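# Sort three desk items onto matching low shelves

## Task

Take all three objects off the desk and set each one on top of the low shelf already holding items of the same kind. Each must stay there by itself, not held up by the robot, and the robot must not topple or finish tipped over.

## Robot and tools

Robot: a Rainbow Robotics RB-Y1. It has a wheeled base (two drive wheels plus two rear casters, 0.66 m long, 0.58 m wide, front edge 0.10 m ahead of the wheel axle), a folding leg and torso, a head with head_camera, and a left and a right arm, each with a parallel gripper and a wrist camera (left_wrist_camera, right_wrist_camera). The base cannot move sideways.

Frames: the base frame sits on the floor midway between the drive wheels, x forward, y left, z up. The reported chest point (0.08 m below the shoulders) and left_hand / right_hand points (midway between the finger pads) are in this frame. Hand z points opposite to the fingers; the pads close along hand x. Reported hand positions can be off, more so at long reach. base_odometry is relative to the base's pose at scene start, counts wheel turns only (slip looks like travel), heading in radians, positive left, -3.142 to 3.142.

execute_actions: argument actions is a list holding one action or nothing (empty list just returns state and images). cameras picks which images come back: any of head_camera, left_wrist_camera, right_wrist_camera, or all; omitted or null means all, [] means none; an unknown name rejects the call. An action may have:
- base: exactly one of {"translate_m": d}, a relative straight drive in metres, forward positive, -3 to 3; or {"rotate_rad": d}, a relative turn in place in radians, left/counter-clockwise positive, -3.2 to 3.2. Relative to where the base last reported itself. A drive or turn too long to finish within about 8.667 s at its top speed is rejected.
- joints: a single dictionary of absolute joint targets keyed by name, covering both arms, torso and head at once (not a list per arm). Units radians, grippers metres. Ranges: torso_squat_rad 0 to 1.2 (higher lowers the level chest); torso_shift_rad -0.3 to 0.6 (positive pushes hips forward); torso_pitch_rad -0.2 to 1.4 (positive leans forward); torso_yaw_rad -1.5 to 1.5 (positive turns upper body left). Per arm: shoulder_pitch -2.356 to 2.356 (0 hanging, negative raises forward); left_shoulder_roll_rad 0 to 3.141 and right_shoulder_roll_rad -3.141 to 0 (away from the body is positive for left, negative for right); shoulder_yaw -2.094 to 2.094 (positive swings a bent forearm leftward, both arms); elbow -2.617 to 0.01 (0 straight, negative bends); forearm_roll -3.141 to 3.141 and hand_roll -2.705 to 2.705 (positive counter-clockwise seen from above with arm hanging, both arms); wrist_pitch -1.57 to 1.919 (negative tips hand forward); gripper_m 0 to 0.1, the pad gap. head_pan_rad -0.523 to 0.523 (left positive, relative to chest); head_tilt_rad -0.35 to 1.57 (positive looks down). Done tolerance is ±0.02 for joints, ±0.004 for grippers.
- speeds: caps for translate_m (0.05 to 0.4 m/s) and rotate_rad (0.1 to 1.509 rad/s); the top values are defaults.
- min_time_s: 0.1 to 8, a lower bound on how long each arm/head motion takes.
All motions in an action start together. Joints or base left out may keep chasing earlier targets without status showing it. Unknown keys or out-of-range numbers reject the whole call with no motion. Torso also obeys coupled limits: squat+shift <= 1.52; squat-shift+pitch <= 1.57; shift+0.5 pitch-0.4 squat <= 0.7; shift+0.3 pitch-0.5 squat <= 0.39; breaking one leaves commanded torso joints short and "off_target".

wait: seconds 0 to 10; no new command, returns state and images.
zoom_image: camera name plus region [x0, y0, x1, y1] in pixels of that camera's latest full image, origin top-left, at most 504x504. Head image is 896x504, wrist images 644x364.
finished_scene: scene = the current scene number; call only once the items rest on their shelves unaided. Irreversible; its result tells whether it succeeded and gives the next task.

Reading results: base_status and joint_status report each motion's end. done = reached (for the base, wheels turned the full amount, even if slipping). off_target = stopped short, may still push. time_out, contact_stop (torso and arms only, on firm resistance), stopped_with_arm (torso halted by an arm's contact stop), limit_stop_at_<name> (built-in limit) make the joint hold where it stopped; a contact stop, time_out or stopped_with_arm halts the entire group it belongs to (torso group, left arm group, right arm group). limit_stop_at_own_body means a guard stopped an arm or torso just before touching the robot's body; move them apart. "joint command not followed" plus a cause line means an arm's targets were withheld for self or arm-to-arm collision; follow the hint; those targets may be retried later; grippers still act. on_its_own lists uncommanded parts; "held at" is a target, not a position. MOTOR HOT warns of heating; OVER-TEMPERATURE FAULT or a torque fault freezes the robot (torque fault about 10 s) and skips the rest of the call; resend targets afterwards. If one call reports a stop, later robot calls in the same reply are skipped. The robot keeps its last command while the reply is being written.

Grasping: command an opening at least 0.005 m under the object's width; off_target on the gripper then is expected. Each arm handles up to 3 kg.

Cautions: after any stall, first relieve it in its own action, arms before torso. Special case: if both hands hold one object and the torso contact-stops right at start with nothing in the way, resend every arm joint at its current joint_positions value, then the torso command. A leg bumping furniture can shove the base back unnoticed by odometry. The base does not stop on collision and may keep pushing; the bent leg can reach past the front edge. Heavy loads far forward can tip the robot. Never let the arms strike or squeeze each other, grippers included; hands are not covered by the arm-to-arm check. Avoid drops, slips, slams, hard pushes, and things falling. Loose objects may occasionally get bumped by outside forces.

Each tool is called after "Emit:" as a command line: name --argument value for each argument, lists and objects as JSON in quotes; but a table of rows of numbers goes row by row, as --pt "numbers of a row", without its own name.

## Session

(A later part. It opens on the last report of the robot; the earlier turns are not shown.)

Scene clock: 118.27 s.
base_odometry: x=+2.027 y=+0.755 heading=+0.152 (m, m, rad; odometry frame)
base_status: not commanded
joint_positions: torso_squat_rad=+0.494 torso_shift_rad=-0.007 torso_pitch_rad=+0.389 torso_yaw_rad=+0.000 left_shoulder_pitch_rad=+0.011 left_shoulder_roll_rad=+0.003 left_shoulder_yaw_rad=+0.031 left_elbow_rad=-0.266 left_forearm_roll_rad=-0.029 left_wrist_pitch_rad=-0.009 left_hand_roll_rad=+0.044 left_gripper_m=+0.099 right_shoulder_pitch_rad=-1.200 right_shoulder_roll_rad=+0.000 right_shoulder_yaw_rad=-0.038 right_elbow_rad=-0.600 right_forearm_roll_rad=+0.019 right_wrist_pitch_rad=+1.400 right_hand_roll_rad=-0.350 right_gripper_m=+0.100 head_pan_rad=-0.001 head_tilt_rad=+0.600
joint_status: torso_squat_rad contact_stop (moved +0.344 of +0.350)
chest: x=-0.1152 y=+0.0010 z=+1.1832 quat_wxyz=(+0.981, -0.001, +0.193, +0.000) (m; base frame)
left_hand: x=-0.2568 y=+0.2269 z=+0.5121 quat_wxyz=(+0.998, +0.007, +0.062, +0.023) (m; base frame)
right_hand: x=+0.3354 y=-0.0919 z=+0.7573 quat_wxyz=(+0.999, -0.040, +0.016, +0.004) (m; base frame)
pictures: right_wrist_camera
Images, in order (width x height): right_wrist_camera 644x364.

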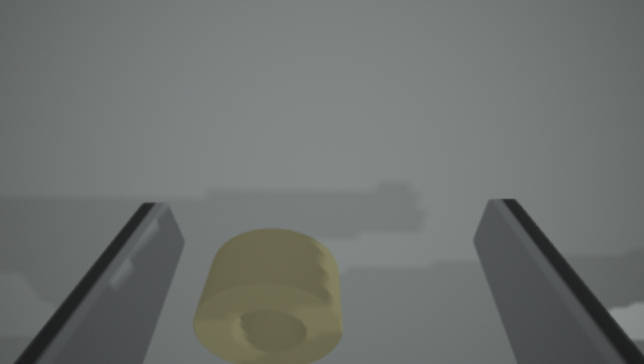

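Emit:
execute_actions --actions '[{"joints":{"right_gripper_m":0.0}}]' --cameras '[]'

Emit:
execute_actions --actions '[{"joints":{"torso_squat_rad":0.2},"base":{"translate_m":-0.6}}]' --cameras '[]'

Emit:
execute_actions --actions '[{"base":{"rotate_rad":-2.57}}]' --cameras '[]'

Emit:
execute_actions --actions '[{"base":{"translate_m":2.73}}]' --cameras '[]'

Emit:
execute_actions --actions '[{"base":{"rotate_rad":1.0}}]' --cameras '["head_camera"]'

Scene clock: 124.83 s.
base_odometry: x=+2.027 y=+0.755 heading=+0.152 (m, m, rad; odometry frame)
base_status: not commanded
joint_positions: torso_squat_rad=+0.494 torso_shift_rad=-0.007 torso_pitch_rad=+0.389 torso_yaw_rad=+0.000 left_shoulder_pitch_rad=+0.011 left_shoulder_roll_rad=+0.003 left_shoulder_yaw_rad=+0.031 left_elbow_rad=-0.266 left_forearm_roll_rad=-0.029 left_wrist_pitch_rad=-0.009 left_hand_roll_rad=+0.044 left_gripper_m=+0.099 right_shoulder_pitch_rad=-1.200 right_shoulder_roll_rad=+0.000 right_shoulder_yaw_rad=-0.038 right_elbow_rad=-0.600 right_forearm_roll_rad=+0.019 right_wrist_pitch_rad=+1.400 right_hand_roll_rad=-0.350 right_gripper_m=+0.000 head_pan_rad=-0.001 head_tilt_rad=+0.600
joint_status: all done
chest: x=-0.1152 y=+0.0010 z=+1.1832 quat_wxyz=(+0.981, -0.001, +0.193, +0.000) (m; base frame)
left_hand: x=-0.2568 y=+0.2269 z=+0.5121 quat_wxyz=(+0.998, +0.007, +0.062, +0.023) (m; base frame)
right_hand: x=+0.3354 y=-0.0919 z=+0.7573 quat_wxyz=(+0.999, -0.040, +0.016, +0.004) (m; base frame)
pictures: none
No camera images: the call's "cameras" was empty. Leave "cameras" out to get every camera's image.

Scene clock: 127.90 s.
base_odometry: x=+1.434 y=+0.665 heading=+0.152 (m, m, rad; odometry frame)
base_status: done
joint_positions: torso_squat_rad=+0.200 torso_shift_rad=-0.006 torso_pitch_rad=+0.390 torso_yaw_rad=+0.000 left_shoulder_pitch_rad=+0.011 left_shoulder_roll_rad=+0.003 left_shoulder_yaw_rad=+0.031 left_elbow_rad=-0.266 left_forearm_roll_rad=-0.029 left_wrist_pitch_rad=-0.009 left_hand_roll_rad=+0.044 left_gripper_m=+0.099 right_shoulder_pitch_rad=-1.200 right_shoulder_roll_rad=+0.000 right_shoulder_yaw_rad=-0.038 right_elbow_rad=-0.600 right_forearm_roll_rad=+0.019 right_wrist_pitch_rad=+1.400 right_hand_roll_rad=-0.350 right_gripper_m=+0.000 head_pan_rad=-0.001 head_tilt_rad=+0.600
joint_status: all done
chest: x=-0.1146 y=+0.0010 z=+1.2527 quat_wxyz=(+0.981, -0.001, +0.194, +0.000) (m; base frame)
left_hand: x=-0.2569 y=+0.2269 z=+0.5818 quat_wxyz=(+0.998, +0.007, +0.062, +0.023) (m; base frame)
right_hand: x=+0.3355 y=-0.0919 z=+0.8263 quat_wxyz=(+0.999, -0.040, +0.017, +0.004) (m; base frame)
pictures: none
No camera images: the call's "cameras" was empty. Leave "cameras" out to get every camera's image.

Scene clock: 132.77 s.
base_odometry: x=+1.434 y=+0.665 heading=-2.418 (m, m, rad; odometry frame)
base_status: done
joint_positions: torso_squat_rad=+0.200 torso_shift_rad=-0.006 torso_pitch_rad=+0.390 torso_yaw_rad=+0.000 left_shoulder_pitch_rad=+0.011 left_shoulder_roll_rad=+0.003 left_shoulder_yaw_rad=+0.031 left_elbow_rad=-0.266 left_forearm_roll_rad=-0.029 left_wrist_pitch_rad=-0.009 left_hand_roll_rad=+0.044 left_gripper_m=+0.099 right_shoulder_pitch_rad=-1.200 right_shoulder_roll_rad=+0.000 right_shoulder_yaw_rad=-0.038 right_elbow_rad=-0.600 right_forearm_roll_rad=+0.019 right_wrist_pitch_rad=+1.400 right_hand_roll_rad=-0.350 right_gripper_m=+0.000 head_pan_rad=-0.001 head_tilt_rad=+0.600
joint_status: not commanded
chest: x=-0.1146 y=+0.0010 z=+1.2527 quat_wxyz=(+0.981, -0.001, +0.194, +0.000) (m; base frame)
left_hand: x=-0.2569 y=+0.2270 z=+0.5818 quat_wxyz=(+0.998, +0.007, +0.062, +0.023) (m; base frame)
right_hand: x=+0.3355 y=-0.0919 z=+0.8263 quat_wxyz=(+0.999, -0.040, +0.017, +0.004) (m; base frame)
pictures: none
No camera images: the call's "cameras" was empty. Leave "cameras" out to get every camera's image.

Scene clock: 140.93 s.
base_odometry: x=-0.612 y=-1.143 heading=-2.418 (m, m, rad; odometry frame)
base_status: done
joint_positions: torso_squat_rad=+0.200 torso_shift_rad=-0.006 torso_pitch_rad=+0.390 torso_yaw_rad=+0.000 left_shoulder_pitch_rad=+0.011 left_shoulder_roll_rad=+0.003 left_shoulder_yaw_rad=+0.031 left_elbow_rad=-0.266 left_forearm_roll_rad=-0.029 left_wrist_pitch_rad=-0.009 left_hand_roll_rad=+0.044 left_gripper_m=+0.099 right_shoulder_pitch_rad=-1.200 right_shoulder_roll_rad=+0.000 right_shoulder_yaw_rad=-0.038 right_elbow_rad=-0.600 right_forearm_roll_rad=+0.019 right_wrist_pitch_rad=+1.400 right_hand_roll_rad=-0.350 right_gripper_m=+0.000 head_pan_rad=-0.001 head_tilt_rad=+0.600
joint_status: not commanded
chest: x=-0.1145 y=+0.0010 z=+1.2527 quat_wxyz=(+0.981, -0.001, +0.194, +0.000) (m; base frame)
left_hand: x=-0.2570 y=+0.2270 z=+0.5818 quat_wxyz=(+0.998, +0.007, +0.062, +0.023) (m; base frame)
right_hand: x=+0.3356 y=-0.0919 z=+0.8262 quat_wxyz=(+0.999, -0.040, +0.017, +0.004) (m; base frame)
pictures: none
No camera images: the call's "cameras" was empty. Leave "cameras" out to get every camera's image.

Scene clock: 144.10 s.
base_odometry: x=-0.612 y=-1.143 heading=-1.419 (m, m, rad; odometry frame)
base_status: done
joint_positions: torso_squat_rad=+0.200 torso_shift_rad=-0.006 torso_pitch_rad=+0.390 torso_yaw_rad=+0.000 left_shoulder_pitch_rad=+0.011 left_shoulder_roll_rad=+0.003 left_shoulder_yaw_rad=+0.031 left_elbow_rad=-0.266 left_forearm_roll_rad=-0.029 left_wrist_pitch_rad=-0.009 left_hand_roll_rad=+0.044 left_gripper_m=+0.099 right_shoulder_pitch_rad=-1.200 right_shoulder_roll_rad=+0.000 right_shoulder_yaw_rad=-0.038 right_elbow_rad=-0.600 right_forearm_roll_rad=+0.019 right_wrist_pitch_rad=+1.400 right_hand_roll_rad=-0.350 right_gripper_m=+0.000 head_pan_rad=-0.001 head_tilt_rad=+0.600
joint_status: not commanded
chest: x=-0.1145 y=+0.0009 z=+1.2527 quat_wxyz=(+0.981, -0.001, +0.194, +0.000) (m; base frame)
left_hand: x=-0.2570 y=+0.2269 z=+0.5819 quat_wxyz=(+0.998, +0.007, +0.062, +0.023) (m; base frame)
right_hand: x=+0.3356 y=-0.0919 z=+0.8262 quat_wxyz=(+0.999, -0.040, +0.017, +0.004) (m; base frame)
pictures: head_camera
Images, in order (width x height): head_camera 896x504.

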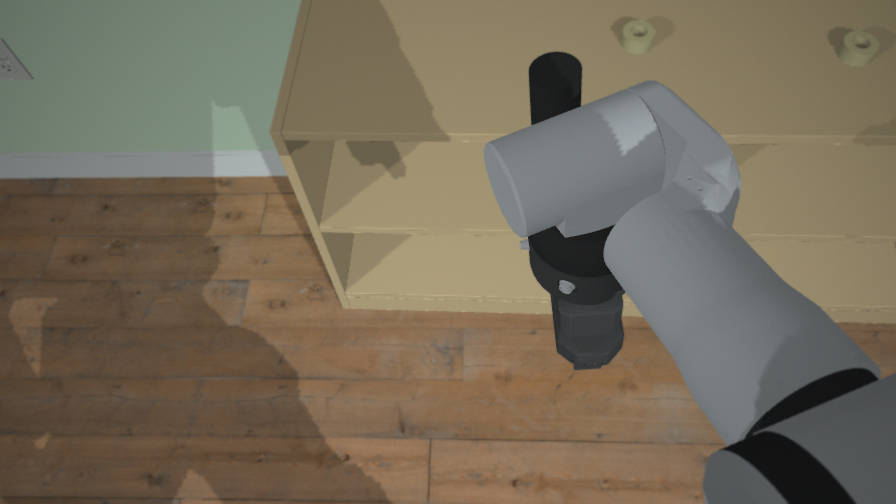

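Emit:
execute_actions --actions '[{"base":{"rotate_rad":2.14},"joints":{"right_gripper_m":0.1}}]' --cameras '[]'

Emit:
execute_actions --actions '[{"base":{"translate_m":2.73}}]' --cameras '[]'

Emit:
execute_actions --actions '[{"base":{"rotate_rad":-0.57}}]' --cameras '[]'

Emit:
execute_actions --actions '[{"base":{"translate_m":0.6}}]' --cameras '["head_camera","right_wrist_camera"]'

Scene clock: 153.47 s.
base_odometry: x=-0.612 y=-1.142 heading=+0.721 (m, m, rad; odometry frame)
base_status: done
joint_positions: torso_squat_rad=+0.200 torso_shift_rad=-0.006 torso_pitch_rad=+0.390 torso_yaw_rad=+0.000 left_shoulder_pitch_rad=+0.011 left_shoulder_roll_rad=+0.003 left_shoulder_yaw_rad=+0.031 left_elbow_rad=-0.266 left_forearm_roll_rad=-0.029 left_wrist_pitch_rad=-0.009 left_hand_roll_rad=+0.044 left_gripper_m=+0.099 right_shoulder_pitch_rad=-1.200 right_shoulder_roll_rad=+0.000 right_shoulder_yaw_rad=-0.038 right_elbow_rad=-0.600 right_forearm_roll_rad=+0.019 right_wrist_pitch_rad=+1.400 right_hand_roll_rad=-0.350 right_gripper_m=+0.100 head_pan_rad=-0.001 head_tilt_rad=+0.600
joint_status: all done
chest: x=-0.1145 y=+0.0009 z=+1.2527 quat_wxyz=(+0.981, -0.001, +0.194, +0.000) (m; base frame)
left_hand: x=-0.2570 y=+0.2269 z=+0.5819 quat_wxyz=(+0.998, +0.007, +0.062, +0.023) (m; base frame)
right_hand: x=+0.3355 y=-0.0919 z=+0.8262 quat_wxyz=(+0.999, -0.040, +0.017, +0.004) (m; base frame)
pictures: none
No camera images: the call's "cameras" was empty. Leave "cameras" out to get every camera's image.

Scene clock: 161.63 s.
base_odometry: x=+1.438 y=+0.660 heading=+0.721 (m, m, rad; odometry frame)
base_status: done
joint_positions: torso_squat_rad=+0.200 torso_shift_rad=-0.006 torso_pitch_rad=+0.390 torso_yaw_rad=+0.000 left_shoulder_pitch_rad=+0.011 left_shoulder_roll_rad=+0.003 left_shoulder_yaw_rad=+0.031 left_elbow_rad=-0.266 left_forearm_roll_rad=-0.029 left_wrist_pitch_rad=-0.009 left_hand_roll_rad=+0.044 left_gripper_m=+0.099 right_shoulder_pitch_rad=-1.200 right_shoulder_roll_rad=+0.000 right_shoulder_yaw_rad=-0.038 right_elbow_rad=-0.600 right_forearm_roll_rad=+0.019 right_wrist_pitch_rad=+1.400 right_hand_roll_rad=-0.350 right_gripper_m=+0.100 head_pan_rad=-0.001 head_tilt_rad=+0.600
joint_status: not commanded
chest: x=-0.1145 y=+0.0009 z=+1.2527 quat_wxyz=(+0.981, -0.001, +0.194, +0.000) (m; base frame)
left_hand: x=-0.2570 y=+0.2269 z=+0.5819 quat_wxyz=(+0.998, +0.007, +0.062, +0.023) (m; base frame)
right_hand: x=+0.3356 y=-0.0919 z=+0.8262 quat_wxyz=(+0.999, -0.040, +0.017, +0.004) (m; base frame)
pictures: none
No camera images: the call's "cameras" was empty. Leave "cameras" out to get every camera's image.

Scene clock: 164.13 s.
base_odometry: x=+1.438 y=+0.660 heading=+0.152 (m, m, rad; odometry frame)
base_status: done
joint_positions: torso_squat_rad=+0.200 torso_shift_rad=-0.006 torso_pitch_rad=+0.390 torso_yaw_rad=+0.000 left_shoulder_pitch_rad=+0.011 left_shoulder_roll_rad=+0.003 left_shoulder_yaw_rad=+0.031 left_elbow_rad=-0.266 left_forearm_roll_rad=-0.029 left_wrist_pitch_rad=-0.009 left_hand_roll_rad=+0.044 left_gripper_m=+0.099 right_shoulder_pitch_rad=-1.200 right_shoulder_roll_rad=+0.000 right_shoulder_yaw_rad=-0.038 right_elbow_rad=-0.600 right_forearm_roll_rad=+0.019 right_wrist_pitch_rad=+1.400 right_hand_roll_rad=-0.350 right_gripper_m=+0.100 head_pan_rad=-0.001 head_tilt_rad=+0.600
joint_status: not commanded
chest: x=-0.1145 y=+0.0010 z=+1.2527 quat_wxyz=(+0.981, -0.001, +0.194, +0.000) (m; base frame)
left_hand: x=-0.2570 y=+0.2270 z=+0.5818 quat_wxyz=(+0.998, +0.007, +0.062, +0.023) (m; base frame)
right_hand: x=+0.3356 y=-0.0919 z=+0.8262 quat_wxyz=(+0.999, -0.040, +0.017, +0.004) (m; base frame)
pictures: none
No camera images: the call's "cameras" was empty. Leave "cameras" out to get every camera's image.

Scene clock: 167.00 s.
base_odometry: x=+2.031 y=+0.750 heading=+0.151 (m, m, rad; odometry frame)
base_status: done
joint_positions: torso_squat_rad=+0.200 torso_shift_rad=-0.006 torso_pitch_rad=+0.390 torso_yaw_rad=+0.000 left_shoulder_pitch_rad=+0.011 left_shoulder_roll_rad=+0.003 left_shoulder_yaw_rad=+0.031 left_elbow_rad=-0.266 left_forearm_roll_rad=-0.029 left_wrist_pitch_rad=-0.009 left_hand_roll_rad=+0.044 left_gripper_m=+0.099 right_shoulder_pitch_rad=-1.200 right_shoulder_roll_rad=+0.000 right_shoulder_yaw_rad=-0.038 right_elbow_rad=-0.600 right_forearm_roll_rad=+0.019 right_wrist_pitch_rad=+1.400 right_hand_roll_rad=-0.350 right_gripper_m=+0.100 head_pan_rad=-0.001 head_tilt_rad=+0.600
joint_status: not commanded
chest: x=-0.1145 y=+0.0010 z=+1.2527 quat_wxyz=(+0.981, -0.001, +0.194, +0.000) (m; base frame)
left_hand: x=-0.2570 y=+0.2270 z=+0.5818 quat_wxyz=(+0.998, +0.007, +0.062, +0.023) (m; base frame)
right_hand: x=+0.3356 y=-0.0919 z=+0.8263 quat_wxyz=(+0.999, -0.040, +0.017, +0.004) (m; base frame)
pictures: head_camera, right_wrist_camera
Images, in order (width x height): head_camera 896x504, right_wrist_camera 644x364.

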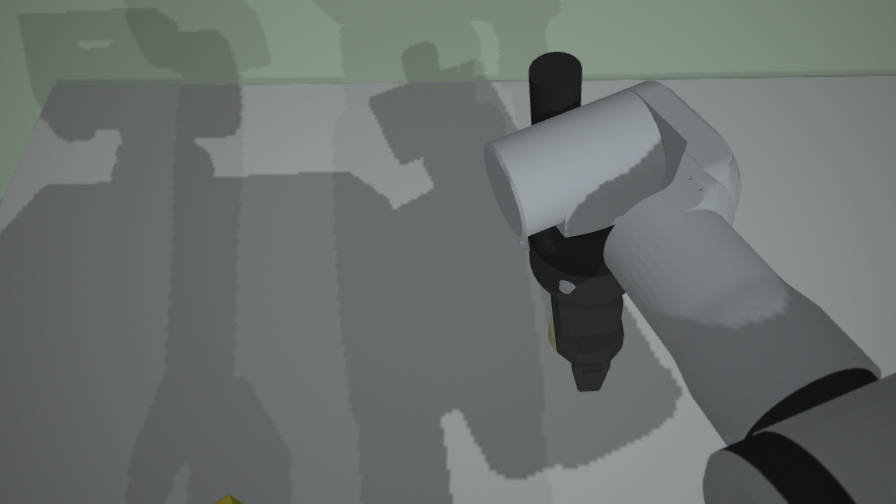

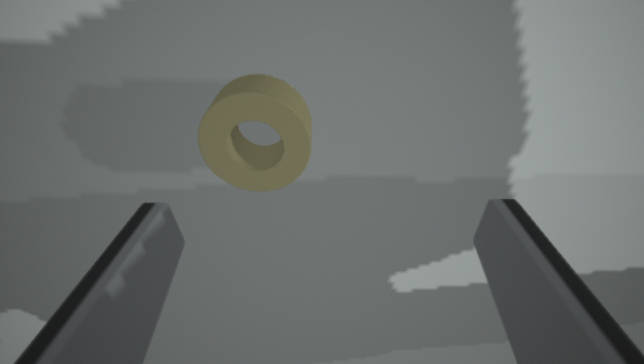

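Emit:
execute_actions --actions '[{"base":{"translate_m":0.035}}]' --cameras '[]'

Emit:
execute_actions --actions '[{"joints":{"torso_squat_rad":0.45,"torso_pitch_rad":0.43}}]' --cameras '["right_wrist_camera"]'

Scene clock: 172.37 s.
base_odometry: x=+2.066 y=+0.756 heading=+0.151 (m, m, rad; odometry frame)
base_status: done
joint_positions: torso_squat_rad=+0.200 torso_shift_rad=-0.006 torso_pitch_rad=+0.390 torso_yaw_rad=+0.000 left_shoulder_pitch_rad=+0.011 left_shoulder_roll_rad=+0.003 left_shoulder_yaw_rad=+0.031 left_elbow_rad=-0.266 left_forearm_roll_rad=-0.029 left_wrist_pitch_rad=-0.009 left_hand_roll_rad=+0.044 left_gripper_m=+0.099 right_shoulder_pitch_rad=-1.200 right_shoulder_roll_rad=+0.000 right_shoulder_yaw_rad=-0.038 right_elbow_rad=-0.600 right_forearm_roll_rad=+0.019 right_wrist_pitch_rad=+1.400 right_hand_roll_rad=-0.350 right_gripper_m=+0.100 head_pan_rad=-0.001 head_tilt_rad=+0.600
joint_status: not commanded
chest: x=-0.1145 y=+0.0010 z=+1.2527 quat_wxyz=(+0.981, -0.001, +0.194, +0.000) (m; base frame)
left_hand: x=-0.2569 y=+0.2270 z=+0.5818 quat_wxyz=(+0.998, +0.007, +0.062, +0.023) (m; base frame)
right_hand: x=+0.3356 y=-0.0919 z=+0.8263 quat_wxyz=(+0.999, -0.040, +0.017, +0.004) (m; base frame)
pictures: none
No camera images: the call's "cameras" was empty. Leave "cameras" out to get every camera's image.

Scene clock: 173.87 s.
base_odometry: x=+2.065 y=+0.756 heading=+0.152 (m, m, rad; odometry frame)
base_status: not commanded
joint_positions: torso_squat_rad=+0.437 torso_shift_rad=-0.010 torso_pitch_rad=+0.423 torso_yaw_rad=+0.000 left_shoulder_pitch_rad=+0.011 left_shoulder_roll_rad=+0.003 left_shoulder_yaw_rad=+0.031 left_elbow_rad=-0.266 left_forearm_roll_rad=-0.029 left_wrist_pitch_rad=-0.009 left_hand_roll_rad=+0.044 left_gripper_m=+0.099 right_shoulder_pitch_rad=-1.200 right_shoulder_roll_rad=+0.000 right_shoulder_yaw_rad=-0.038 right_elbow_rad=-0.600 right_forearm_roll_rad=+0.019 right_wrist_pitch_rad=+1.400 right_hand_roll_rad=-0.350 right_gripper_m=+0.100 head_pan_rad=-0.001 head_tilt_rad=+0.600
joint_status: torso_squat_rad contact_stop (moved +0.237 of +0.250); torso_pitch_rad contact_stop (moved +0.033 of +0.040)
chest: x=-0.1069 y=+0.0009 z=+1.1969 quat_wxyz=(+0.978, -0.001, +0.210, +0.000) (m; base frame)
left_hand: x=-0.2716 y=+0.2269 z=+0.5311 quat_wxyz=(+0.997, +0.007, +0.079, +0.023) (m; base frame)
right_hand: x=+0.3289 y=-0.0918 z=+0.7558 quat_wxyz=(+0.999, -0.040, +0.033, +0.004) (m; base frame)
pictures: right_wrist_camera
Images, in order (width x height): right_wrist_camera 644x364.

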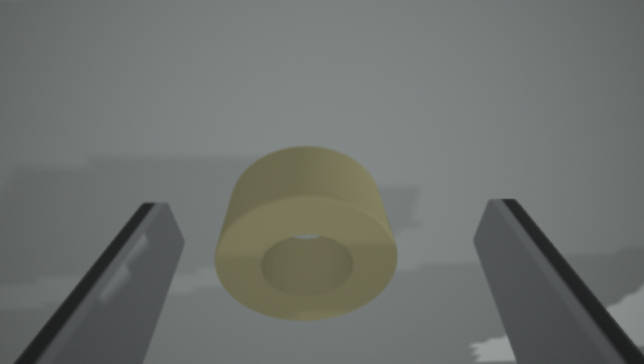

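Emit:
execute_actions --actions '[{"joints":{"right_gripper_m":0.0}}]' --cameras '[]'

Scene clock: 176.33 s.
base_odometry: x=+2.065 y=+0.756 heading=+0.152 (m, m, rad; odometry frame)
base_status: not commanded
joint_positions: torso_squat_rad=+0.437 torso_shift_rad=-0.010 torso_pitch_rad=+0.423 torso_yaw_rad=+0.000 left_shoulder_pitch_rad=+0.011 left_shoulder_roll_rad=+0.003 left_shoulder_yaw_rad=+0.031 left_elbow_rad=-0.266 left_forearm_roll_rad=-0.029 left_wrist_pitch_rad=-0.009 left_hand_roll_rad=+0.044 left_gripper_m=+0.099 right_shoulder_pitch_rad=-1.200 right_shoulder_roll_rad=+0.000 right_shoulder_yaw_rad=-0.038 right_elbow_rad=-0.600 right_forearm_roll_rad=+0.019 right_wrist_pitch_rad=+1.400 right_hand_roll_rad=-0.350 right_gripper_m=+0.050 head_pan_rad=-0.001 head_tilt_rad=+0.600
joint_status: right_gripper_m off_target (ended at +0.050, target +0.000)
chest: x=-0.1069 y=+0.0009 z=+1.1969 quat_wxyz=(+0.978, -0.001, +0.210, +0.000) (m; base frame)
left_hand: x=-0.2716 y=+0.2269 z=+0.5311 quat_wxyz=(+0.997, +0.007, +0.079, +0.023) (m; base frame)
right_hand: x=+0.3289 y=-0.0918 z=+0.7558 quat_wxyz=(+0.999, -0.040, +0.033, +0.004) (m; base frame)
pictures: none
No camera images: the call's "cameras" was empty. Leave "cameras" out to get every camera's image.

Emit:
execute_actions --actions '[{"joints":{"torso_squat_rad":0.2,"torso_pitch_rad":0.4,"torso_shift_rad":0},"base":{"translate_m":-0.6}}]' --cameras '[]'

Emit:
execute_actions --actions '[{"base":{"rotate_rad":-2.57}}]' --cameras '[]'

Emit:
execute_actions --actions '[{"base":{"translate_m":2.75}}]' --cameras '[]'

Emit:
execute_actions --actions '[{"base":{"rotate_rad":1.0}}]' --cameras '[]'

Emit:
execute_actions --actions '[{"base":{"translate_m":0.5},"joints":{"torso_squat_rad":0.7}}]' --cameras '["head_camera"]'

Scene clock: 183.30 s.
base_odometry: x=+1.472 y=+0.665 heading=+0.151 (m, m, rad; odometry frame)
base_status: done
joint_positions: torso_squat_rad=+0.200 torso_shift_rad=+0.000 torso_pitch_rad=+0.400 torso_yaw_rad=+0.000 left_shoulder_pitch_rad=+0.011 left_shoulder_roll_rad=+0.003 left_shoulder_yaw_rad=+0.031 left_elbow_rad=-0.266 left_forearm_roll_rad=-0.029 left_wrist_pitch_rad=-0.009 left_hand_roll_rad=+0.044 left_gripper_m=+0.099 right_shoulder_pitch_rad=-1.200 right_shoulder_roll_rad=+0.000 right_shoulder_yaw_rad=-0.038 right_elbow_rad=-0.600 right_forearm_roll_rad=+0.019 right_wrist_pitch_rad=+1.400 right_hand_roll_rad=-0.350 right_gripper_m=+0.050 head_pan_rad=-0.001 head_tilt_rad=+0.600
joint_status: all done
chest: x=-0.1075 y=+0.0010 z=+1.2516 quat_wxyz=(+0.980, -0.001, +0.199, +0.000) (m; base frame)
left_hand: x=-0.2565 y=+0.2269 z=+0.5821 quat_wxyz=(+0.997, +0.007, +0.067, +0.023) (m; base frame)
right_hand: x=+0.3384 y=-0.0919 z=+0.8207 quat_wxyz=(+0.999, -0.040, +0.022, +0.004) (m; base frame)
pictures: none
No camera images: the call's "cameras" was empty. Leave "cameras" out to get every camera's image.

Scene clock: 188.17 s.
base_odometry: x=+1.472 y=+0.665 heading=-2.419 (m, m, rad; odometry frame)
base_status: done
joint_positions: torso_squat_rad=+0.200 torso_shift_rad=+0.000 torso_pitch_rad=+0.400 torso_yaw_rad=+0.000 left_shoulder_pitch_rad=+0.011 left_shoulder_roll_rad=+0.003 left_shoulder_yaw_rad=+0.031 left_elbow_rad=-0.266 left_forearm_roll_rad=-0.029 left_wrist_pitch_rad=-0.009 left_hand_roll_rad=+0.044 left_gripper_m=+0.099 right_shoulder_pitch_rad=-1.200 right_shoulder_roll_rad=+0.000 right_shoulder_yaw_rad=-0.038 right_elbow_rad=-0.600 right_forearm_roll_rad=+0.019 right_wrist_pitch_rad=+1.400 right_hand_roll_rad=-0.350 right_gripper_m=+0.050 head_pan_rad=-0.001 head_tilt_rad=+0.600
joint_status: not commanded
chest: x=-0.1076 y=+0.0009 z=+1.2516 quat_wxyz=(+0.980, -0.001, +0.199, +0.000) (m; base frame)
left_hand: x=-0.2565 y=+0.2269 z=+0.5821 quat_wxyz=(+0.997, +0.007, +0.067, +0.023) (m; base frame)
right_hand: x=+0.3384 y=-0.0919 z=+0.8208 quat_wxyz=(+0.999, -0.040, +0.022, +0.004) (m; base frame)
pictures: none
No camera images: the call's "cameras" was empty. Leave "cameras" out to get every camera's image.

Scene clock: 196.40 s.
base_odometry: x=-0.591 y=-1.153 heading=-2.419 (m, m, rad; odometry frame)
base_status: done
joint_positions: torso_squat_rad=+0.200 torso_shift_rad=+0.000 torso_pitch_rad=+0.400 torso_yaw_rad=+0.000 left_shoulder_pitch_rad=+0.011 left_shoulder_roll_rad=+0.003 left_shoulder_yaw_rad=+0.031 left_elbow_rad=-0.266 left_forearm_roll_rad=-0.029 left_wrist_pitch_rad=-0.009 left_hand_roll_rad=+0.044 left_gripper_m=+0.099 right_shoulder_pitch_rad=-1.200 right_shoulder_roll_rad=+0.000 right_shoulder_yaw_rad=-0.038 right_elbow_rad=-0.600 right_forearm_roll_rad=+0.019 right_wrist_pitch_rad=+1.400 right_hand_roll_rad=-0.350 right_gripper_m=+0.050 head_pan_rad=-0.001 head_tilt_rad=+0.600
joint_status: not commanded
chest: x=-0.1075 y=+0.0009 z=+1.2515 quat_wxyz=(+0.980, -0.001, +0.199, +0.000) (m; base frame)
left_hand: x=-0.2565 y=+0.2269 z=+0.5821 quat_wxyz=(+0.997, +0.007, +0.067, +0.023) (m; base frame)
right_hand: x=+0.3384 y=-0.0919 z=+0.8207 quat_wxyz=(+0.999, -0.040, +0.022, +0.004) (m; base frame)
pictures: none
No camera images: the call's "cameras" was empty. Leave "cameras" out to get every camera's image.

Scene clock: 199.57 s.
base_odometry: x=-0.591 y=-1.153 heading=-1.420 (m, m, rad; odometry frame)
base_status: done
joint_positions: torso_squat_rad=+0.200 torso_shift_rad=+0.000 torso_pitch_rad=+0.400 torso_yaw_rad=+0.000 left_shoulder_pitch_rad=+0.011 left_shoulder_roll_rad=+0.003 left_shoulder_yaw_rad=+0.031 left_elbow_rad=-0.266 left_forearm_roll_rad=-0.029 left_wrist_pitch_rad=-0.009 left_hand_roll_rad=+0.044 left_gripper_m=+0.099 right_shoulder_pitch_rad=-1.200 right_shoulder_roll_rad=+0.000 right_shoulder_yaw_rad=-0.038 right_elbow_rad=-0.600 right_forearm_roll_rad=+0.019 right_wrist_pitch_rad=+1.400 right_hand_roll_rad=-0.350 right_gripper_m=+0.050 head_pan_rad=-0.001 head_tilt_rad=+0.600
joint_status: not commanded
chest: x=-0.1075 y=+0.0009 z=+1.2515 quat_wxyz=(+0.980, -0.001, +0.199, +0.000) (m; base frame)
left_hand: x=-0.2566 y=+0.2269 z=+0.5821 quat_wxyz=(+0.997, +0.007, +0.067, +0.023) (m; base frame)
right_hand: x=+0.3384 y=-0.0919 z=+0.8207 quat_wxyz=(+0.999, -0.040, +0.022, +0.004) (m; base frame)
pictures: none
No camera images: the call's "cameras" was empty. Leave "cameras" out to get every camera's image.

Scene clock: 202.17 s.
base_odometry: x=-0.516 y=-1.648 heading=-1.419 (m, m, rad; odometry frame)
base_status: done
joint_positions: torso_squat_rad=+0.700 torso_shift_rad=+0.000 torso_pitch_rad=+0.400 torso_yaw_rad=+0.000 left_shoulder_pitch_rad=+0.011 left_shoulder_roll_rad=+0.003 left_shoulder_yaw_rad=+0.031 left_elbow_rad=-0.266 left_forearm_roll_rad=-0.029 left_wrist_pitch_rad=-0.009 left_hand_roll_rad=+0.044 left_gripper_m=+0.099 right_shoulder_pitch_rad=-1.200 right_shoulder_roll_rad=+0.000 right_shoulder_yaw_rad=-0.038 right_elbow_rad=-0.600 right_forearm_roll_rad=+0.019 right_wrist_pitch_rad=+1.400 right_hand_roll_rad=-0.350 right_gripper_m=+0.050 head_pan_rad=-0.001 head_tilt_rad=+0.600
joint_status: all done
chest: x=-0.1075 y=+0.0008 z=+1.1009 quat_wxyz=(+0.980, -0.001, +0.199, +0.000) (m; base frame)
left_hand: x=-0.2565 y=+0.2268 z=+0.4315 quat_wxyz=(+0.997, +0.007, +0.067, +0.023) (m; base frame)
right_hand: x=+0.3384 y=-0.0920 z=+0.6700 quat_wxyz=(+0.999, -0.040, +0.022, +0.004) (m; base frame)
pictures: head_camera
Images, in order (width x height): head_camera 896x504.

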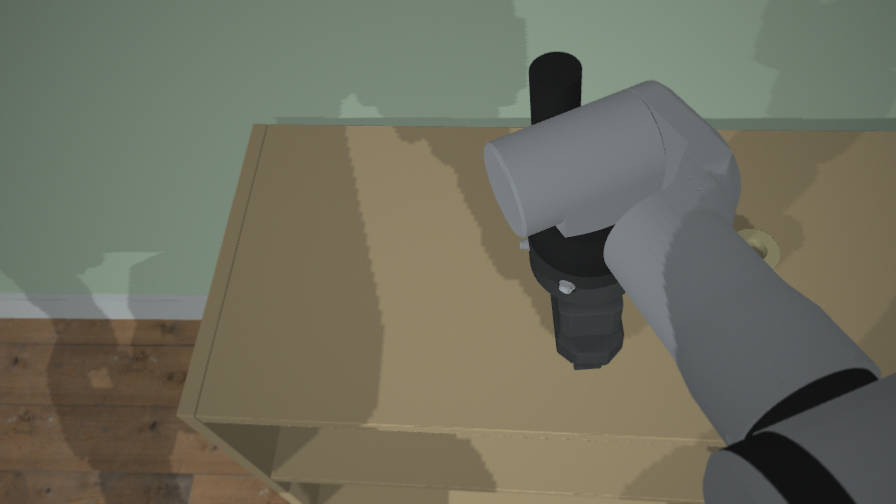

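Emit:
execute_actions --actions '[{"joints":{"torso_squat_rad":0.75}}]' --cameras '[]'

Emit:
execute_actions --actions '[{"joints":{"right_gripper_m":0.1}}]' --cameras '[]'

Emit:
execute_actions --actions '[{"joints":{"torso_squat_rad":0.15},"base":{"translate_m":-0.5}}]' --cameras '[]'

Emit:
execute_actions --actions '[{"base":{"rotate_rad":2.27}}]' --cameras '[]'

Emit:
execute_actions --actions '[{"base":{"translate_m":2.89}}]' --cameras '[]'

Emit:
execute_actions --actions '[{"base":{"rotate_rad":-0.70}}]' --cameras '[]'

Emit:
execute_actions --actions '[{"base":{"translate_m":0.45}}]' --cameras '["head_camera","right_wrist_camera"]'

Scene clock: 211.47 s.
base_odometry: x=-0.516 y=-1.648 heading=-1.419 (m, m, rad; odometry frame)
base_status: not commanded
joint_positions: torso_squat_rad=+0.750 torso_shift_rad=+0.000 torso_pitch_rad=+0.400 torso_yaw_rad=+0.000 left_shoulder_pitch_rad=+0.011 left_shoulder_roll_rad=+0.003 left_shoulder_yaw_rad=+0.031 left_elbow_rad=-0.266 left_forearm_roll_rad=-0.029 left_wrist_pitch_rad=-0.009 left_hand_roll_rad=+0.044 left_gripper_m=+0.099 right_shoulder_pitch_rad=-1.200 right_shoulder_roll_rad=+0.000 right_shoulder_yaw_rad=-0.038 right_elbow_rad=-0.600 right_forearm_roll_rad=+0.019 right_wrist_pitch_rad=+1.400 right_hand_roll_rad=-0.350 right_gripper_m=+0.050 head_pan_rad=-0.001 head_tilt_rad=+0.600
joint_status: all done
chest: x=-0.1075 y=+0.0008 z=+1.0777 quat_wxyz=(+0.980, -0.001, +0.199, +0.000) (m; base frame)
left_hand: x=-0.2565 y=+0.2268 z=+0.4083 quat_wxyz=(+0.997, +0.007, +0.067, +0.023) (m; base frame)
right_hand: x=+0.3384 y=-0.0920 z=+0.6469 quat_wxyz=(+0.999, -0.040, +0.022, +0.004) (m; base frame)
pictures: none
No camera images: the call's "cameras" was empty. Leave "cameras" out to get every camera's image.

Scene clock: 212.93 s.
base_odometry: x=-0.516 y=-1.648 heading=-1.419 (m, m, rad; odometry frame)
base_status: not commanded
joint_positions: torso_squat_rad=+0.750 torso_shift_rad=+0.000 torso_pitch_rad=+0.400 torso_yaw_rad=+0.000 left_shoulder_pitch_rad=+0.011 left_shoulder_roll_rad=+0.003 left_shoulder_yaw_rad=+0.031 left_elbow_rad=-0.266 left_forearm_roll_rad=-0.029 left_wrist_pitch_rad=-0.009 left_hand_roll_rad=+0.044 left_gripper_m=+0.099 right_shoulder_pitch_rad=-1.200 right_shoulder_roll_rad=+0.000 right_shoulder_yaw_rad=-0.038 right_elbow_rad=-0.600 right_forearm_roll_rad=+0.019 right_wrist_pitch_rad=+1.400 right_hand_roll_rad=-0.350 right_gripper_m=+0.100 head_pan_rad=-0.001 head_tilt_rad=+0.600
joint_status: all done
chest: x=-0.1075 y=+0.0008 z=+1.0777 quat_wxyz=(+0.980, -0.001, +0.199, +0.000) (m; base frame)
left_hand: x=-0.2565 y=+0.2268 z=+0.4083 quat_wxyz=(+0.997, +0.007, +0.067, +0.023) (m; base frame)
right_hand: x=+0.3384 y=-0.0920 z=+0.6469 quat_wxyz=(+0.999, -0.040, +0.022, +0.004) (m; base frame)
pictures: none
No camera images: the call's "cameras" was empty. Leave "cameras" out to get every camera's image.

Scene clock: 215.77 s.
base_odometry: x=-0.591 y=-1.153 heading=-1.419 (m, m, rad; odometry frame)
base_status: done
joint_positions: torso_squat_rad=+0.150 torso_shift_rad=+0.000 torso_pitch_rad=+0.400 torso_yaw_rad=+0.000 left_shoulder_pitch_rad=+0.011 left_shoulder_roll_rad=+0.003 left_shoulder_yaw_rad=+0.031 left_elbow_rad=-0.266 left_forearm_roll_rad=-0.029 left_wrist_pitch_rad=-0.009 left_hand_roll_rad=+0.044 left_gripper_m=+0.099 right_shoulder_pitch_rad=-1.200 right_shoulder_roll_rad=+0.000 right_shoulder_yaw_rad=-0.038 right_elbow_rad=-0.600 right_forearm_roll_rad=+0.019 right_wrist_pitch_rad=+1.400 right_hand_roll_rad=-0.350 right_gripper_m=+0.100 head_pan_rad=-0.001 head_tilt_rad=+0.600
joint_status: all done
chest: x=-0.1075 y=+0.0009 z=+1.2576 quat_wxyz=(+0.980, -0.001, +0.199, +0.000) (m; base frame)
left_hand: x=-0.2566 y=+0.2269 z=+0.5882 quat_wxyz=(+0.997, +0.007, +0.067, +0.023) (m; base frame)
right_hand: x=+0.3384 y=-0.0919 z=+0.8268 quat_wxyz=(+0.999, -0.040, +0.022, +0.004) (m; base frame)
pictures: none
No camera images: the call's "cameras" was empty. Leave "cameras" out to get every camera's image.

Scene clock: 220.37 s.
base_odometry: x=-0.591 y=-1.153 heading=+0.851 (m, m, rad; odometry frame)
base_status: done
joint_positions: torso_squat_rad=+0.150 torso_shift_rad=+0.000 torso_pitch_rad=+0.400 torso_yaw_rad=+0.000 left_shoulder_pitch_rad=+0.011 left_shoulder_roll_rad=+0.003 left_shoulder_yaw_rad=+0.031 left_elbow_rad=-0.266 left_forearm_roll_rad=-0.029 left_wrist_pitch_rad=-0.009 left_hand_roll_rad=+0.044 left_gripper_m=+0.099 right_shoulder_pitch_rad=-1.200 right_shoulder_roll_rad=+0.000 right_shoulder_yaw_rad=-0.038 right_elbow_rad=-0.600 right_forearm_roll_rad=+0.019 right_wrist_pitch_rad=+1.400 right_hand_roll_rad=-0.350 right_gripper_m=+0.100 head_pan_rad=-0.001 head_tilt_rad=+0.600
joint_status: not commanded
chest: x=-0.1075 y=+0.0009 z=+1.2576 quat_wxyz=(+0.980, -0.001, +0.199, +0.000) (m; base frame)
left_hand: x=-0.2566 y=+0.2269 z=+0.5882 quat_wxyz=(+0.997, +0.007, +0.067, +0.023) (m; base frame)
right_hand: x=+0.3384 y=-0.0919 z=+0.8268 quat_wxyz=(+0.999, -0.040, +0.022, +0.004) (m; base frame)
pictures: none
No camera images: the call's "cameras" was empty. Leave "cameras" out to get every camera's image.

Scene clock: 228.93 s.
base_odometry: x=+1.314 y=+1.020 heading=+0.851 (m, m, rad; odometry frame)
base_status: done
joint_positions: torso_squat_rad=+0.150 torso_shift_rad=+0.000 torso_pitch_rad=+0.400 torso_yaw_rad=+0.000 left_shoulder_pitch_rad=+0.011 left_shoulder_roll_rad=+0.003 left_shoulder_yaw_rad=+0.031 left_elbow_rad=-0.266 left_forearm_roll_rad=-0.029 left_wrist_pitch_rad=-0.009 left_hand_roll_rad=+0.044 left_gripper_m=+0.099 right_shoulder_pitch_rad=-1.200 right_shoulder_roll_rad=+0.000 right_shoulder_yaw_rad=-0.038 right_elbow_rad=-0.600 right_forearm_roll_rad=+0.019 right_wrist_pitch_rad=+1.400 right_hand_roll_rad=-0.350 right_gripper_m=+0.100 head_pan_rad=-0.001 head_tilt_rad=+0.600
joint_status: not commanded
chest: x=-0.1075 y=+0.0009 z=+1.2576 quat_wxyz=(+0.980, -0.001, +0.199, +0.000) (m; base frame)
left_hand: x=-0.2566 y=+0.2269 z=+0.5882 quat_wxyz=(+0.997, +0.007, +0.067, +0.023) (m; base frame)
right_hand: x=+0.3384 y=-0.0919 z=+0.8268 quat_wxyz=(+0.999, -0.040, +0.022, +0.004) (m; base frame)
pictures: none
No camera images: the call's "cameras" was empty. Leave "cameras" out to get every camera's image.

Scene clock: 231.63 s.
base_odometry: x=+1.314 y=+1.020 heading=+0.152 (m, m, rad; odometry frame)
base_status: done
joint_positions: torso_squat_rad=+0.150 torso_shift_rad=+0.000 torso_pitch_rad=+0.400 torso_yaw_rad=+0.000 left_shoulder_pitch_rad=+0.011 left_shoulder_roll_rad=+0.003 left_shoulder_yaw_rad=+0.031 left_elbow_rad=-0.266 left_forearm_roll_rad=-0.029 left_wrist_pitch_rad=-0.009 left_hand_roll_rad=+0.044 left_gripper_m=+0.099 right_shoulder_pitch_rad=-1.200 right_shoulder_roll_rad=+0.000 right_shoulder_yaw_rad=-0.038 right_elbow_rad=-0.600 right_forearm_roll_rad=+0.019 right_wrist_pitch_rad=+1.400 right_hand_roll_rad=-0.350 right_gripper_m=+0.100 head_pan_rad=-0.001 head_tilt_rad=+0.600
joint_status: not commanded
chest: x=-0.1075 y=+0.0010 z=+1.2576 quat_wxyz=(+0.980, -0.001, +0.199, +0.000) (m; base frame)
left_hand: x=-0.2566 y=+0.2269 z=+0.5882 quat_wxyz=(+0.997, +0.007, +0.067, +0.023) (m; base frame)
right_hand: x=+0.3384 y=-0.0919 z=+0.8268 quat_wxyz=(+0.999, -0.040, +0.022, +0.004) (m; base frame)
pictures: none
No camera images: the call's "cameras" was empty. Leave "cameras" out to get every camera's image.

Scene clock: 234.10 s.
base_odometry: x=+1.759 y=+1.088 heading=+0.151 (m, m, rad; odometry frame)
base_status: done
joint_positions: torso_squat_rad=+0.150 torso_shift_rad=+0.000 torso_pitch_rad=+0.400 torso_yaw_rad=+0.000 left_shoulder_pitch_rad=+0.011 left_shoulder_roll_rad=+0.003 left_shoulder_yaw_rad=+0.031 left_elbow_rad=-0.266 left_forearm_roll_rad=-0.029 left_wrist_pitch_rad=-0.009 left_hand_roll_rad=+0.044 left_gripper_m=+0.099 right_shoulder_pitch_rad=-1.200 right_shoulder_roll_rad=+0.000 right_shoulder_yaw_rad=-0.038 right_elbow_rad=-0.600 right_forearm_roll_rad=+0.019 right_wrist_pitch_rad=+1.400 right_hand_roll_rad=-0.350 right_gripper_m=+0.100 head_pan_rad=-0.001 head_tilt_rad=+0.600
joint_status: not commanded
chest: x=-0.1075 y=+0.0010 z=+1.2576 quat_wxyz=(+0.980, -0.001, +0.199, +0.000) (m; base frame)
left_hand: x=-0.2565 y=+0.2269 z=+0.5882 quat_wxyz=(+0.997, +0.007, +0.067, +0.023) (m; base frame)
right_hand: x=+0.3384 y=-0.0919 z=+0.8268 quat_wxyz=(+0.999, -0.040, +0.022, +0.004) (m; base frame)
pictures: head_camera, right_wrist_camera
Images, in order (width x height): head_camera 896x504, right_wrist_camera 644x364.

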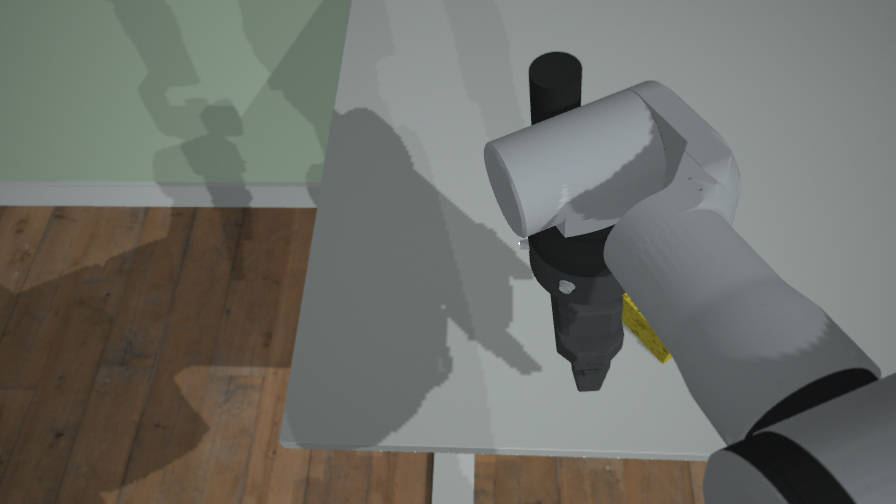

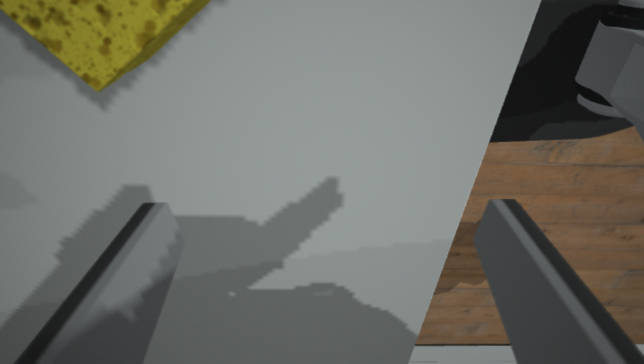

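Sponge is to the right; yaw torso right.

Emit:
execute_actions --actions '[{"base":{"translate_m":0.05},"joints":{"torso_yaw_rad":-0.25}}]' --cameras '["right_wrist_camera"]'

Scene clock: 236.90 s.
base_odometry: x=+1.808 y=+1.096 heading=+0.151 (m, m, rad; odometry frame)
base_status: done
joint_positions: torso_squat_rad=+0.150 torso_shift_rad=+0.000 torso_pitch_rad=+0.400 torso_yaw_rad=-0.250 left_shoulder_pitch_rad=+0.011 left_shoulder_roll_rad=+0.003 left_shoulder_yaw_rad=+0.031 left_elbow_rad=-0.266 left_forearm_roll_rad=-0.029 left_wrist_pitch_rad=-0.009 left_hand_roll_rad=+0.044 left_gripper_m=+0.099 right_shoulder_pitch_rad=-1.200 right_shoulder_roll_rad=-0.001 right_shoulder_yaw_rad=-0.038 right_elbow_rad=-0.600 right_forearm_roll_rad=+0.019 right_wrist_pitch_rad=+1.400 right_hand_roll_rad=-0.350 right_gripper_m=+0.100 head_pan_rad=-0.001 head_tilt_rad=+0.600
joint_status: all done
chest: x=-0.1075 y=+0.0009 z=+1.2576 quat_wxyz=(+0.972, -0.026, +0.197, -0.122) (m; base frame)
left_hand: x=-0.2082 y=+0.1893 z=+0.5679 quat_wxyz=(+0.993, -0.034, +0.067, -0.095) (m; base frame)
right_hand: x=+0.3008 y=-0.2323 z=+0.8429 quat_wxyz=(+0.990, -0.086, +0.026, -0.112) (m; base frame)
pictures: right_wrist_camera
Images, in order (width x height): right_wrist_camera 644x364.

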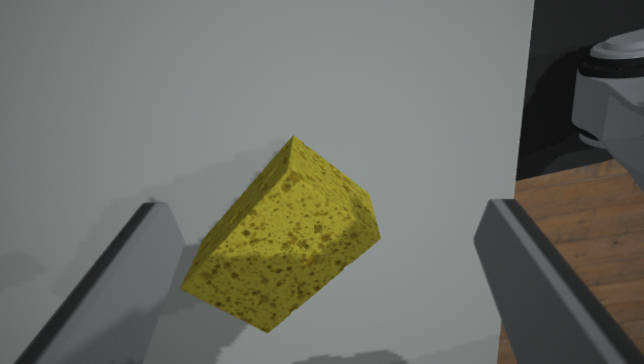

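Emit:
execute_actions --actions '[{"joints":{"right_hand_roll_rad":0.45}}]' --cameras '["right_wrist_camera"]'

Scene clock: 240.17 s.
base_odometry: x=+1.808 y=+1.096 heading=+0.151 (m, m, rad; odometry frame)
base_status: not commanded
joint_positions: torso_squat_rad=+0.150 torso_shift_rad=+0.000 torso_pitch_rad=+0.400 torso_yaw_rad=-0.250 left_shoulder_pitch_rad=+0.011 left_shoulder_roll_rad=+0.003 left_shoulder_yaw_rad=+0.031 left_elbow_rad=-0.266 left_forearm_roll_rad=-0.029 left_wrist_pitch_rad=-0.009 left_hand_roll_rad=+0.044 left_gripper_m=+0.099 right_shoulder_pitch_rad=-1.200 right_shoulder_roll_rad=-0.001 right_shoulder_yaw_rad=-0.038 right_elbow_rad=-0.600 right_forearm_roll_rad=+0.019 right_wrist_pitch_rad=+1.400 right_hand_roll_rad=+0.450 right_gripper_m=+0.100 head_pan_rad=-0.001 head_tilt_rad=+0.600
joint_status: all done
chest: x=-0.1075 y=+0.0009 z=+1.2576 quat_wxyz=(+0.972, -0.026, +0.197, -0.122) (m; base frame)
left_hand: x=-0.2082 y=+0.1893 z=+0.5679 quat_wxyz=(+0.993, -0.034, +0.067, -0.095) (m; base frame)
right_hand: x=+0.3008 y=-0.2323 z=+0.8429 quat_wxyz=(+0.955, -0.069, +0.058, +0.282) (m; base frame)
pictures: right_wrist_camera
Images, in order (width x height): right_wrist_camera 644x364.

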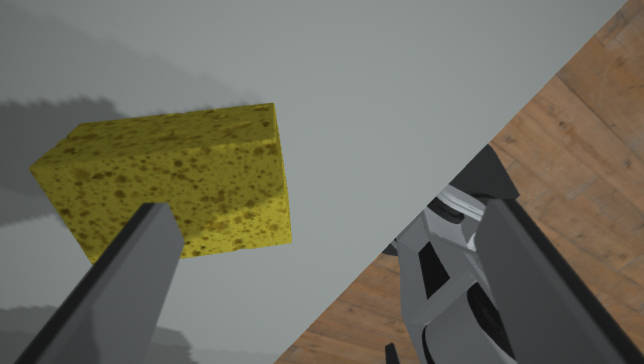

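Wrong way; go to -1.15.

Emit:
execute_actions --actions '[{"joints":{"right_hand_roll_rad":-1.15}}]' --cameras '["right_wrist_camera"]'

Scene clock: 243.43 s.
base_odometry: x=+1.808 y=+1.096 heading=+0.151 (m, m, rad; odometry frame)
base_status: not commanded
joint_positions: torso_squat_rad=+0.150 torso_shift_rad=+0.000 torso_pitch_rad=+0.400 torso_yaw_rad=-0.250 left_shoulder_pitch_rad=+0.011 left_shoulder_roll_rad=+0.003 left_shoulder_yaw_rad=+0.031 left_elbow_rad=-0.266 left_forearm_roll_rad=-0.029 left_wrist_pitch_rad=-0.009 left_hand_roll_rad=+0.044 left_gripper_m=+0.099 right_shoulder_pitch_rad=-1.200 right_shoulder_roll_rad=-0.001 right_shoulder_yaw_rad=-0.038 right_elbow_rad=-0.600 right_forearm_roll_rad=+0.019 right_wrist_pitch_rad=+1.400 right_hand_roll_rad=-1.150 right_gripper_m=+0.100 head_pan_rad=-0.001 head_tilt_rad=+0.600
joint_status: all done
chest: x=-0.1075 y=+0.0009 z=+1.2576 quat_wxyz=(+0.972, -0.026, +0.197, -0.122) (m; base frame)
left_hand: x=-0.2082 y=+0.1893 z=+0.5679 quat_wxyz=(+0.993, -0.034, +0.067, -0.095) (m; base frame)
right_hand: x=+0.3008 y=-0.2323 z=+0.8429 quat_wxyz=(+0.868, -0.089, -0.009, -0.488) (m; base frame)
pictures: right_wrist_camera
Images, in order (width x height): right_wrist_camera 644x364.

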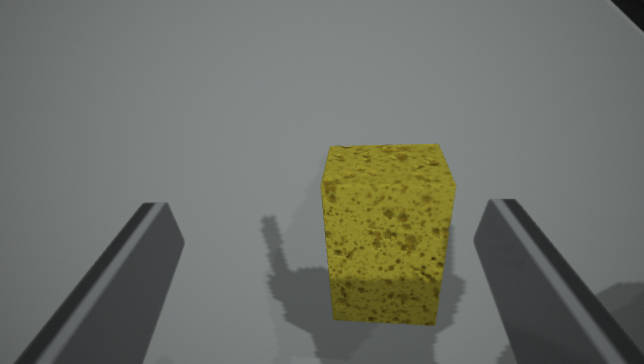

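Emit:
execute_actions --actions '[{"base":{"translate_m":-0.03}}]' --cameras '[]'

Emit:
execute_actions --actions '[{"joints":{"torso_squat_rad":0.53}}]' --cameras '["right_wrist_camera"]'

Scene clock: 246.93 s.
base_odometry: x=+1.778 y=+1.091 heading=+0.151 (m, m, rad; odometry frame)
base_status: done
joint_positions: torso_squat_rad=+0.150 torso_shift_rad=+0.000 torso_pitch_rad=+0.400 torso_yaw_rad=-0.250 left_shoulder_pitch_rad=+0.011 left_shoulder_roll_rad=+0.003 left_shoulder_yaw_rad=+0.031 left_elbow_rad=-0.266 left_forearm_roll_rad=-0.029 left_wrist_pitch_rad=-0.009 left_hand_roll_rad=+0.044 left_gripper_m=+0.099 right_shoulder_pitch_rad=-1.200 right_shoulder_roll_rad=-0.001 right_shoulder_yaw_rad=-0.038 right_elbow_rad=-0.600 right_forearm_roll_rad=+0.019 right_wrist_pitch_rad=+1.400 right_hand_roll_rad=-1.150 right_gripper_m=+0.100 head_pan_rad=-0.001 head_tilt_rad=+0.600
joint_status: not commanded
chest: x=-0.1076 y=+0.0009 z=+1.2577 quat_wxyz=(+0.972, -0.026, +0.197, -0.122) (m; base frame)
left_hand: x=-0.2083 y=+0.1893 z=+0.5679 quat_wxyz=(+0.993, -0.034, +0.067, -0.095) (m; base frame)
right_hand: x=+0.3008 y=-0.2322 z=+0.8430 quat_wxyz=(+0.868, -0.089, -0.009, -0.488) (m; base frame)
pictures: none
No camera images: the call's "cameras" was empty. Leave "cameras" out to get every camera's image.

Scene clock: 248.97 s.
base_odometry: x=+1.778 y=+1.091 heading=+0.151 (m, m, rad; odometry frame)
base_status: not commanded
joint_positions: torso_squat_rad=+0.530 torso_shift_rad=-0.001 torso_pitch_rad=+0.398 torso_yaw_rad=-0.250 left_shoulder_pitch_rad=+0.011 left_shoulder_roll_rad=+0.003 left_shoulder_yaw_rad=+0.031 left_elbow_rad=-0.266 left_forearm_roll_rad=-0.029 left_wrist_pitch_rad=-0.009 left_hand_roll_rad=+0.044 left_gripper_m=+0.099 right_shoulder_pitch_rad=-1.203 right_shoulder_roll_rad=-0.001 right_shoulder_yaw_rad=-0.038 right_elbow_rad=-0.602 right_forearm_roll_rad=+0.019 right_wrist_pitch_rad=+1.401 right_hand_roll_rad=-1.150 right_gripper_m=+0.100 head_pan_rad=-0.001 head_tilt_rad=+0.600
joint_status: all done
chest: x=-0.1084 y=+0.0010 z=+1.1696 quat_wxyz=(+0.973, -0.026, +0.196, -0.122) (m; base frame)
left_hand: x=-0.2080 y=+0.1892 z=+0.4796 quat_wxyz=(+0.993, -0.034, +0.066, -0.095) (m; base frame)
right_hand: x=+0.3024 y=-0.2321 z=+0.7572 quat_wxyz=(+0.868, -0.088, -0.012, -0.488) (m; base frame)
pictures: right_wrist_camera
Images, in order (width x height): right_wrist_camera 644x364.

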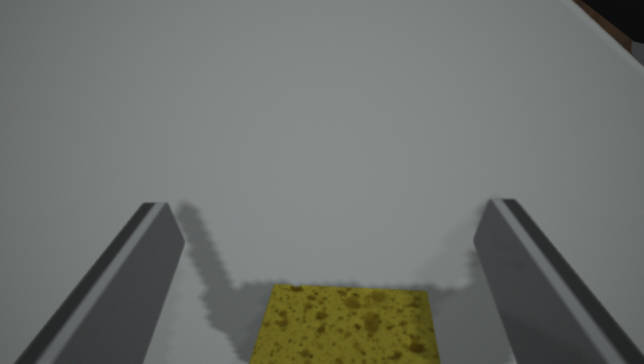

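Emit:
execute_actions --actions '[{"joints":{"right_gripper_m":0.0}}]' --cameras '[]'

Scene clock: 251.63 s.
base_odometry: x=+1.778 y=+1.091 heading=+0.151 (m, m, rad; odometry frame)
base_status: not commanded
joint_positions: torso_squat_rad=+0.530 torso_shift_rad=+0.000 torso_pitch_rad=+0.400 torso_yaw_rad=-0.250 left_shoulder_pitch_rad=+0.011 left_shoulder_roll_rad=+0.003 left_shoulder_yaw_rad=+0.031 left_elbow_rad=-0.266 left_forearm_roll_rad=-0.029 left_wrist_pitch_rad=-0.009 left_hand_roll_rad=+0.044 left_gripper_m=+0.099 right_shoulder_pitch_rad=-1.201 right_shoulder_roll_rad=+0.000 right_shoulder_yaw_rad=-0.038 right_elbow_rad=-0.600 right_forearm_roll_rad=+0.019 right_wrist_pitch_rad=+1.400 right_hand_roll_rad=-1.150 right_gripper_m=+0.000 head_pan_rad=-0.001 head_tilt_rad=+0.600
joint_status: all done
chest: x=-0.1077 y=+0.0010 z=+1.1695 quat_wxyz=(+0.972, -0.026, +0.197, -0.122) (m; base frame)
left_hand: x=-0.2083 y=+0.1893 z=+0.4797 quat_wxyz=(+0.993, -0.034, +0.067, -0.095) (m; base frame)
right_hand: x=+0.3010 y=-0.2320 z=+0.7551 quat_wxyz=(+0.868, -0.089, -0.009, -0.488) (m; base frame)
pictures: none
No camera images: the call's "cameras" was empty. Leave "cameras" out to get every camera's image.

Emit:
execute_actions --actions '[{"joints":{"right_gripper_m":0.1,"torso_squat_rad":0.4}}]' --cameras '["right_wrist_camera"]'

Scene clock: 255.37 s.
base_odometry: x=+1.778 y=+1.091 heading=+0.151 (m, m, rad; odometry frame)
base_status: not commanded
joint_positions: torso_squat_rad=+0.400 torso_shift_rad=+0.000 torso_pitch_rad=+0.400 torso_yaw_rad=-0.250 left_shoulder_pitch_rad=+0.011 left_shoulder_roll_rad=+0.003 left_shoulder_yaw_rad=+0.031 left_elbow_rad=-0.266 left_forearm_roll_rad=-0.029 left_wrist_pitch_rad=-0.009 left_hand_roll_rad=+0.044 left_gripper_m=+0.099 right_shoulder_pitch_rad=-1.200 right_shoulder_roll_rad=+0.000 right_shoulder_yaw_rad=-0.038 right_elbow_rad=-0.600 right_forearm_roll_rad=+0.019 right_wrist_pitch_rad=+1.400 right_hand_roll_rad=-1.150 right_gripper_m=+0.100 head_pan_rad=-0.001 head_tilt_rad=+0.600
joint_status: all done
chest: x=-0.1075 y=+0.0010 z=+1.2102 quat_wxyz=(+0.972, -0.026, +0.197, -0.122) (m; base frame)
left_hand: x=-0.2083 y=+0.1893 z=+0.5205 quat_wxyz=(+0.993, -0.034, +0.067, -0.095) (m; base frame)
right_hand: x=+0.3010 y=-0.2321 z=+0.7956 quat_wxyz=(+0.868, -0.089, -0.009, -0.488) (m; base frame)
pictures: right_wrist_camera
Images, in order (width x height): right_wrist_camera 644x364.

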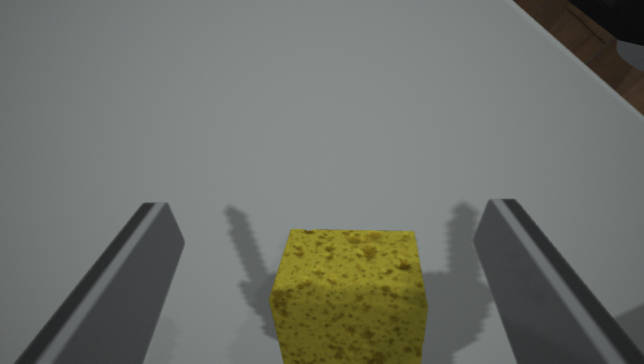

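Emit:
execute_actions --actions '[{"base":{"translate_m":0.02},"joints":{"torso_yaw_rad":-0.19}}]' --cameras '["right_wrist_camera"]'

Scene clock: 257.67 s.
base_odometry: x=+1.798 y=+1.094 heading=+0.151 (m, m, rad; odometry frame)
base_status: done
joint_positions: torso_squat_rad=+0.400 torso_shift_rad=+0.000 torso_pitch_rad=+0.400 torso_yaw_rad=-0.190 left_shoulder_pitch_rad=+0.011 left_shoulder_roll_rad=+0.003 left_shoulder_yaw_rad=+0.031 left_elbow_rad=-0.266 left_forearm_roll_rad=-0.029 left_wrist_pitch_rad=-0.009 left_hand_roll_rad=+0.044 left_gripper_m=+0.099 right_shoulder_pitch_rad=-1.200 right_shoulder_roll_rad=+0.000 right_shoulder_yaw_rad=-0.038 right_elbow_rad=-0.600 right_forearm_roll_rad=+0.019 right_wrist_pitch_rad=+1.400 right_hand_roll_rad=-1.150 right_gripper_m=+0.100 head_pan_rad=-0.001 head_tilt_rad=+0.600
joint_status: all done
chest: x=-0.1074 y=+0.0010 z=+1.2102 quat_wxyz=(+0.976, -0.020, +0.198, -0.093) (m; base frame)
left_hand: x=-0.2191 y=+0.1995 z=+0.5250 quat_wxyz=(+0.995, -0.024, +0.067, -0.066) (m; base frame)
right_hand: x=+0.3129 y=-0.1994 z=+0.7904 quat_wxyz=(+0.882, -0.079, -0.006, -0.464) (m; base frame)
pictures: right_wrist_camera
Images, in order (width x height): right_wrist_camera 644x364.

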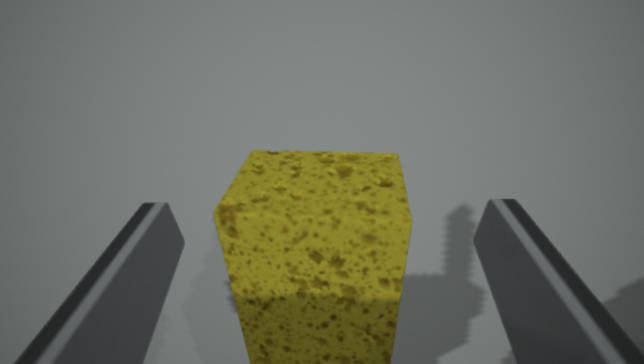

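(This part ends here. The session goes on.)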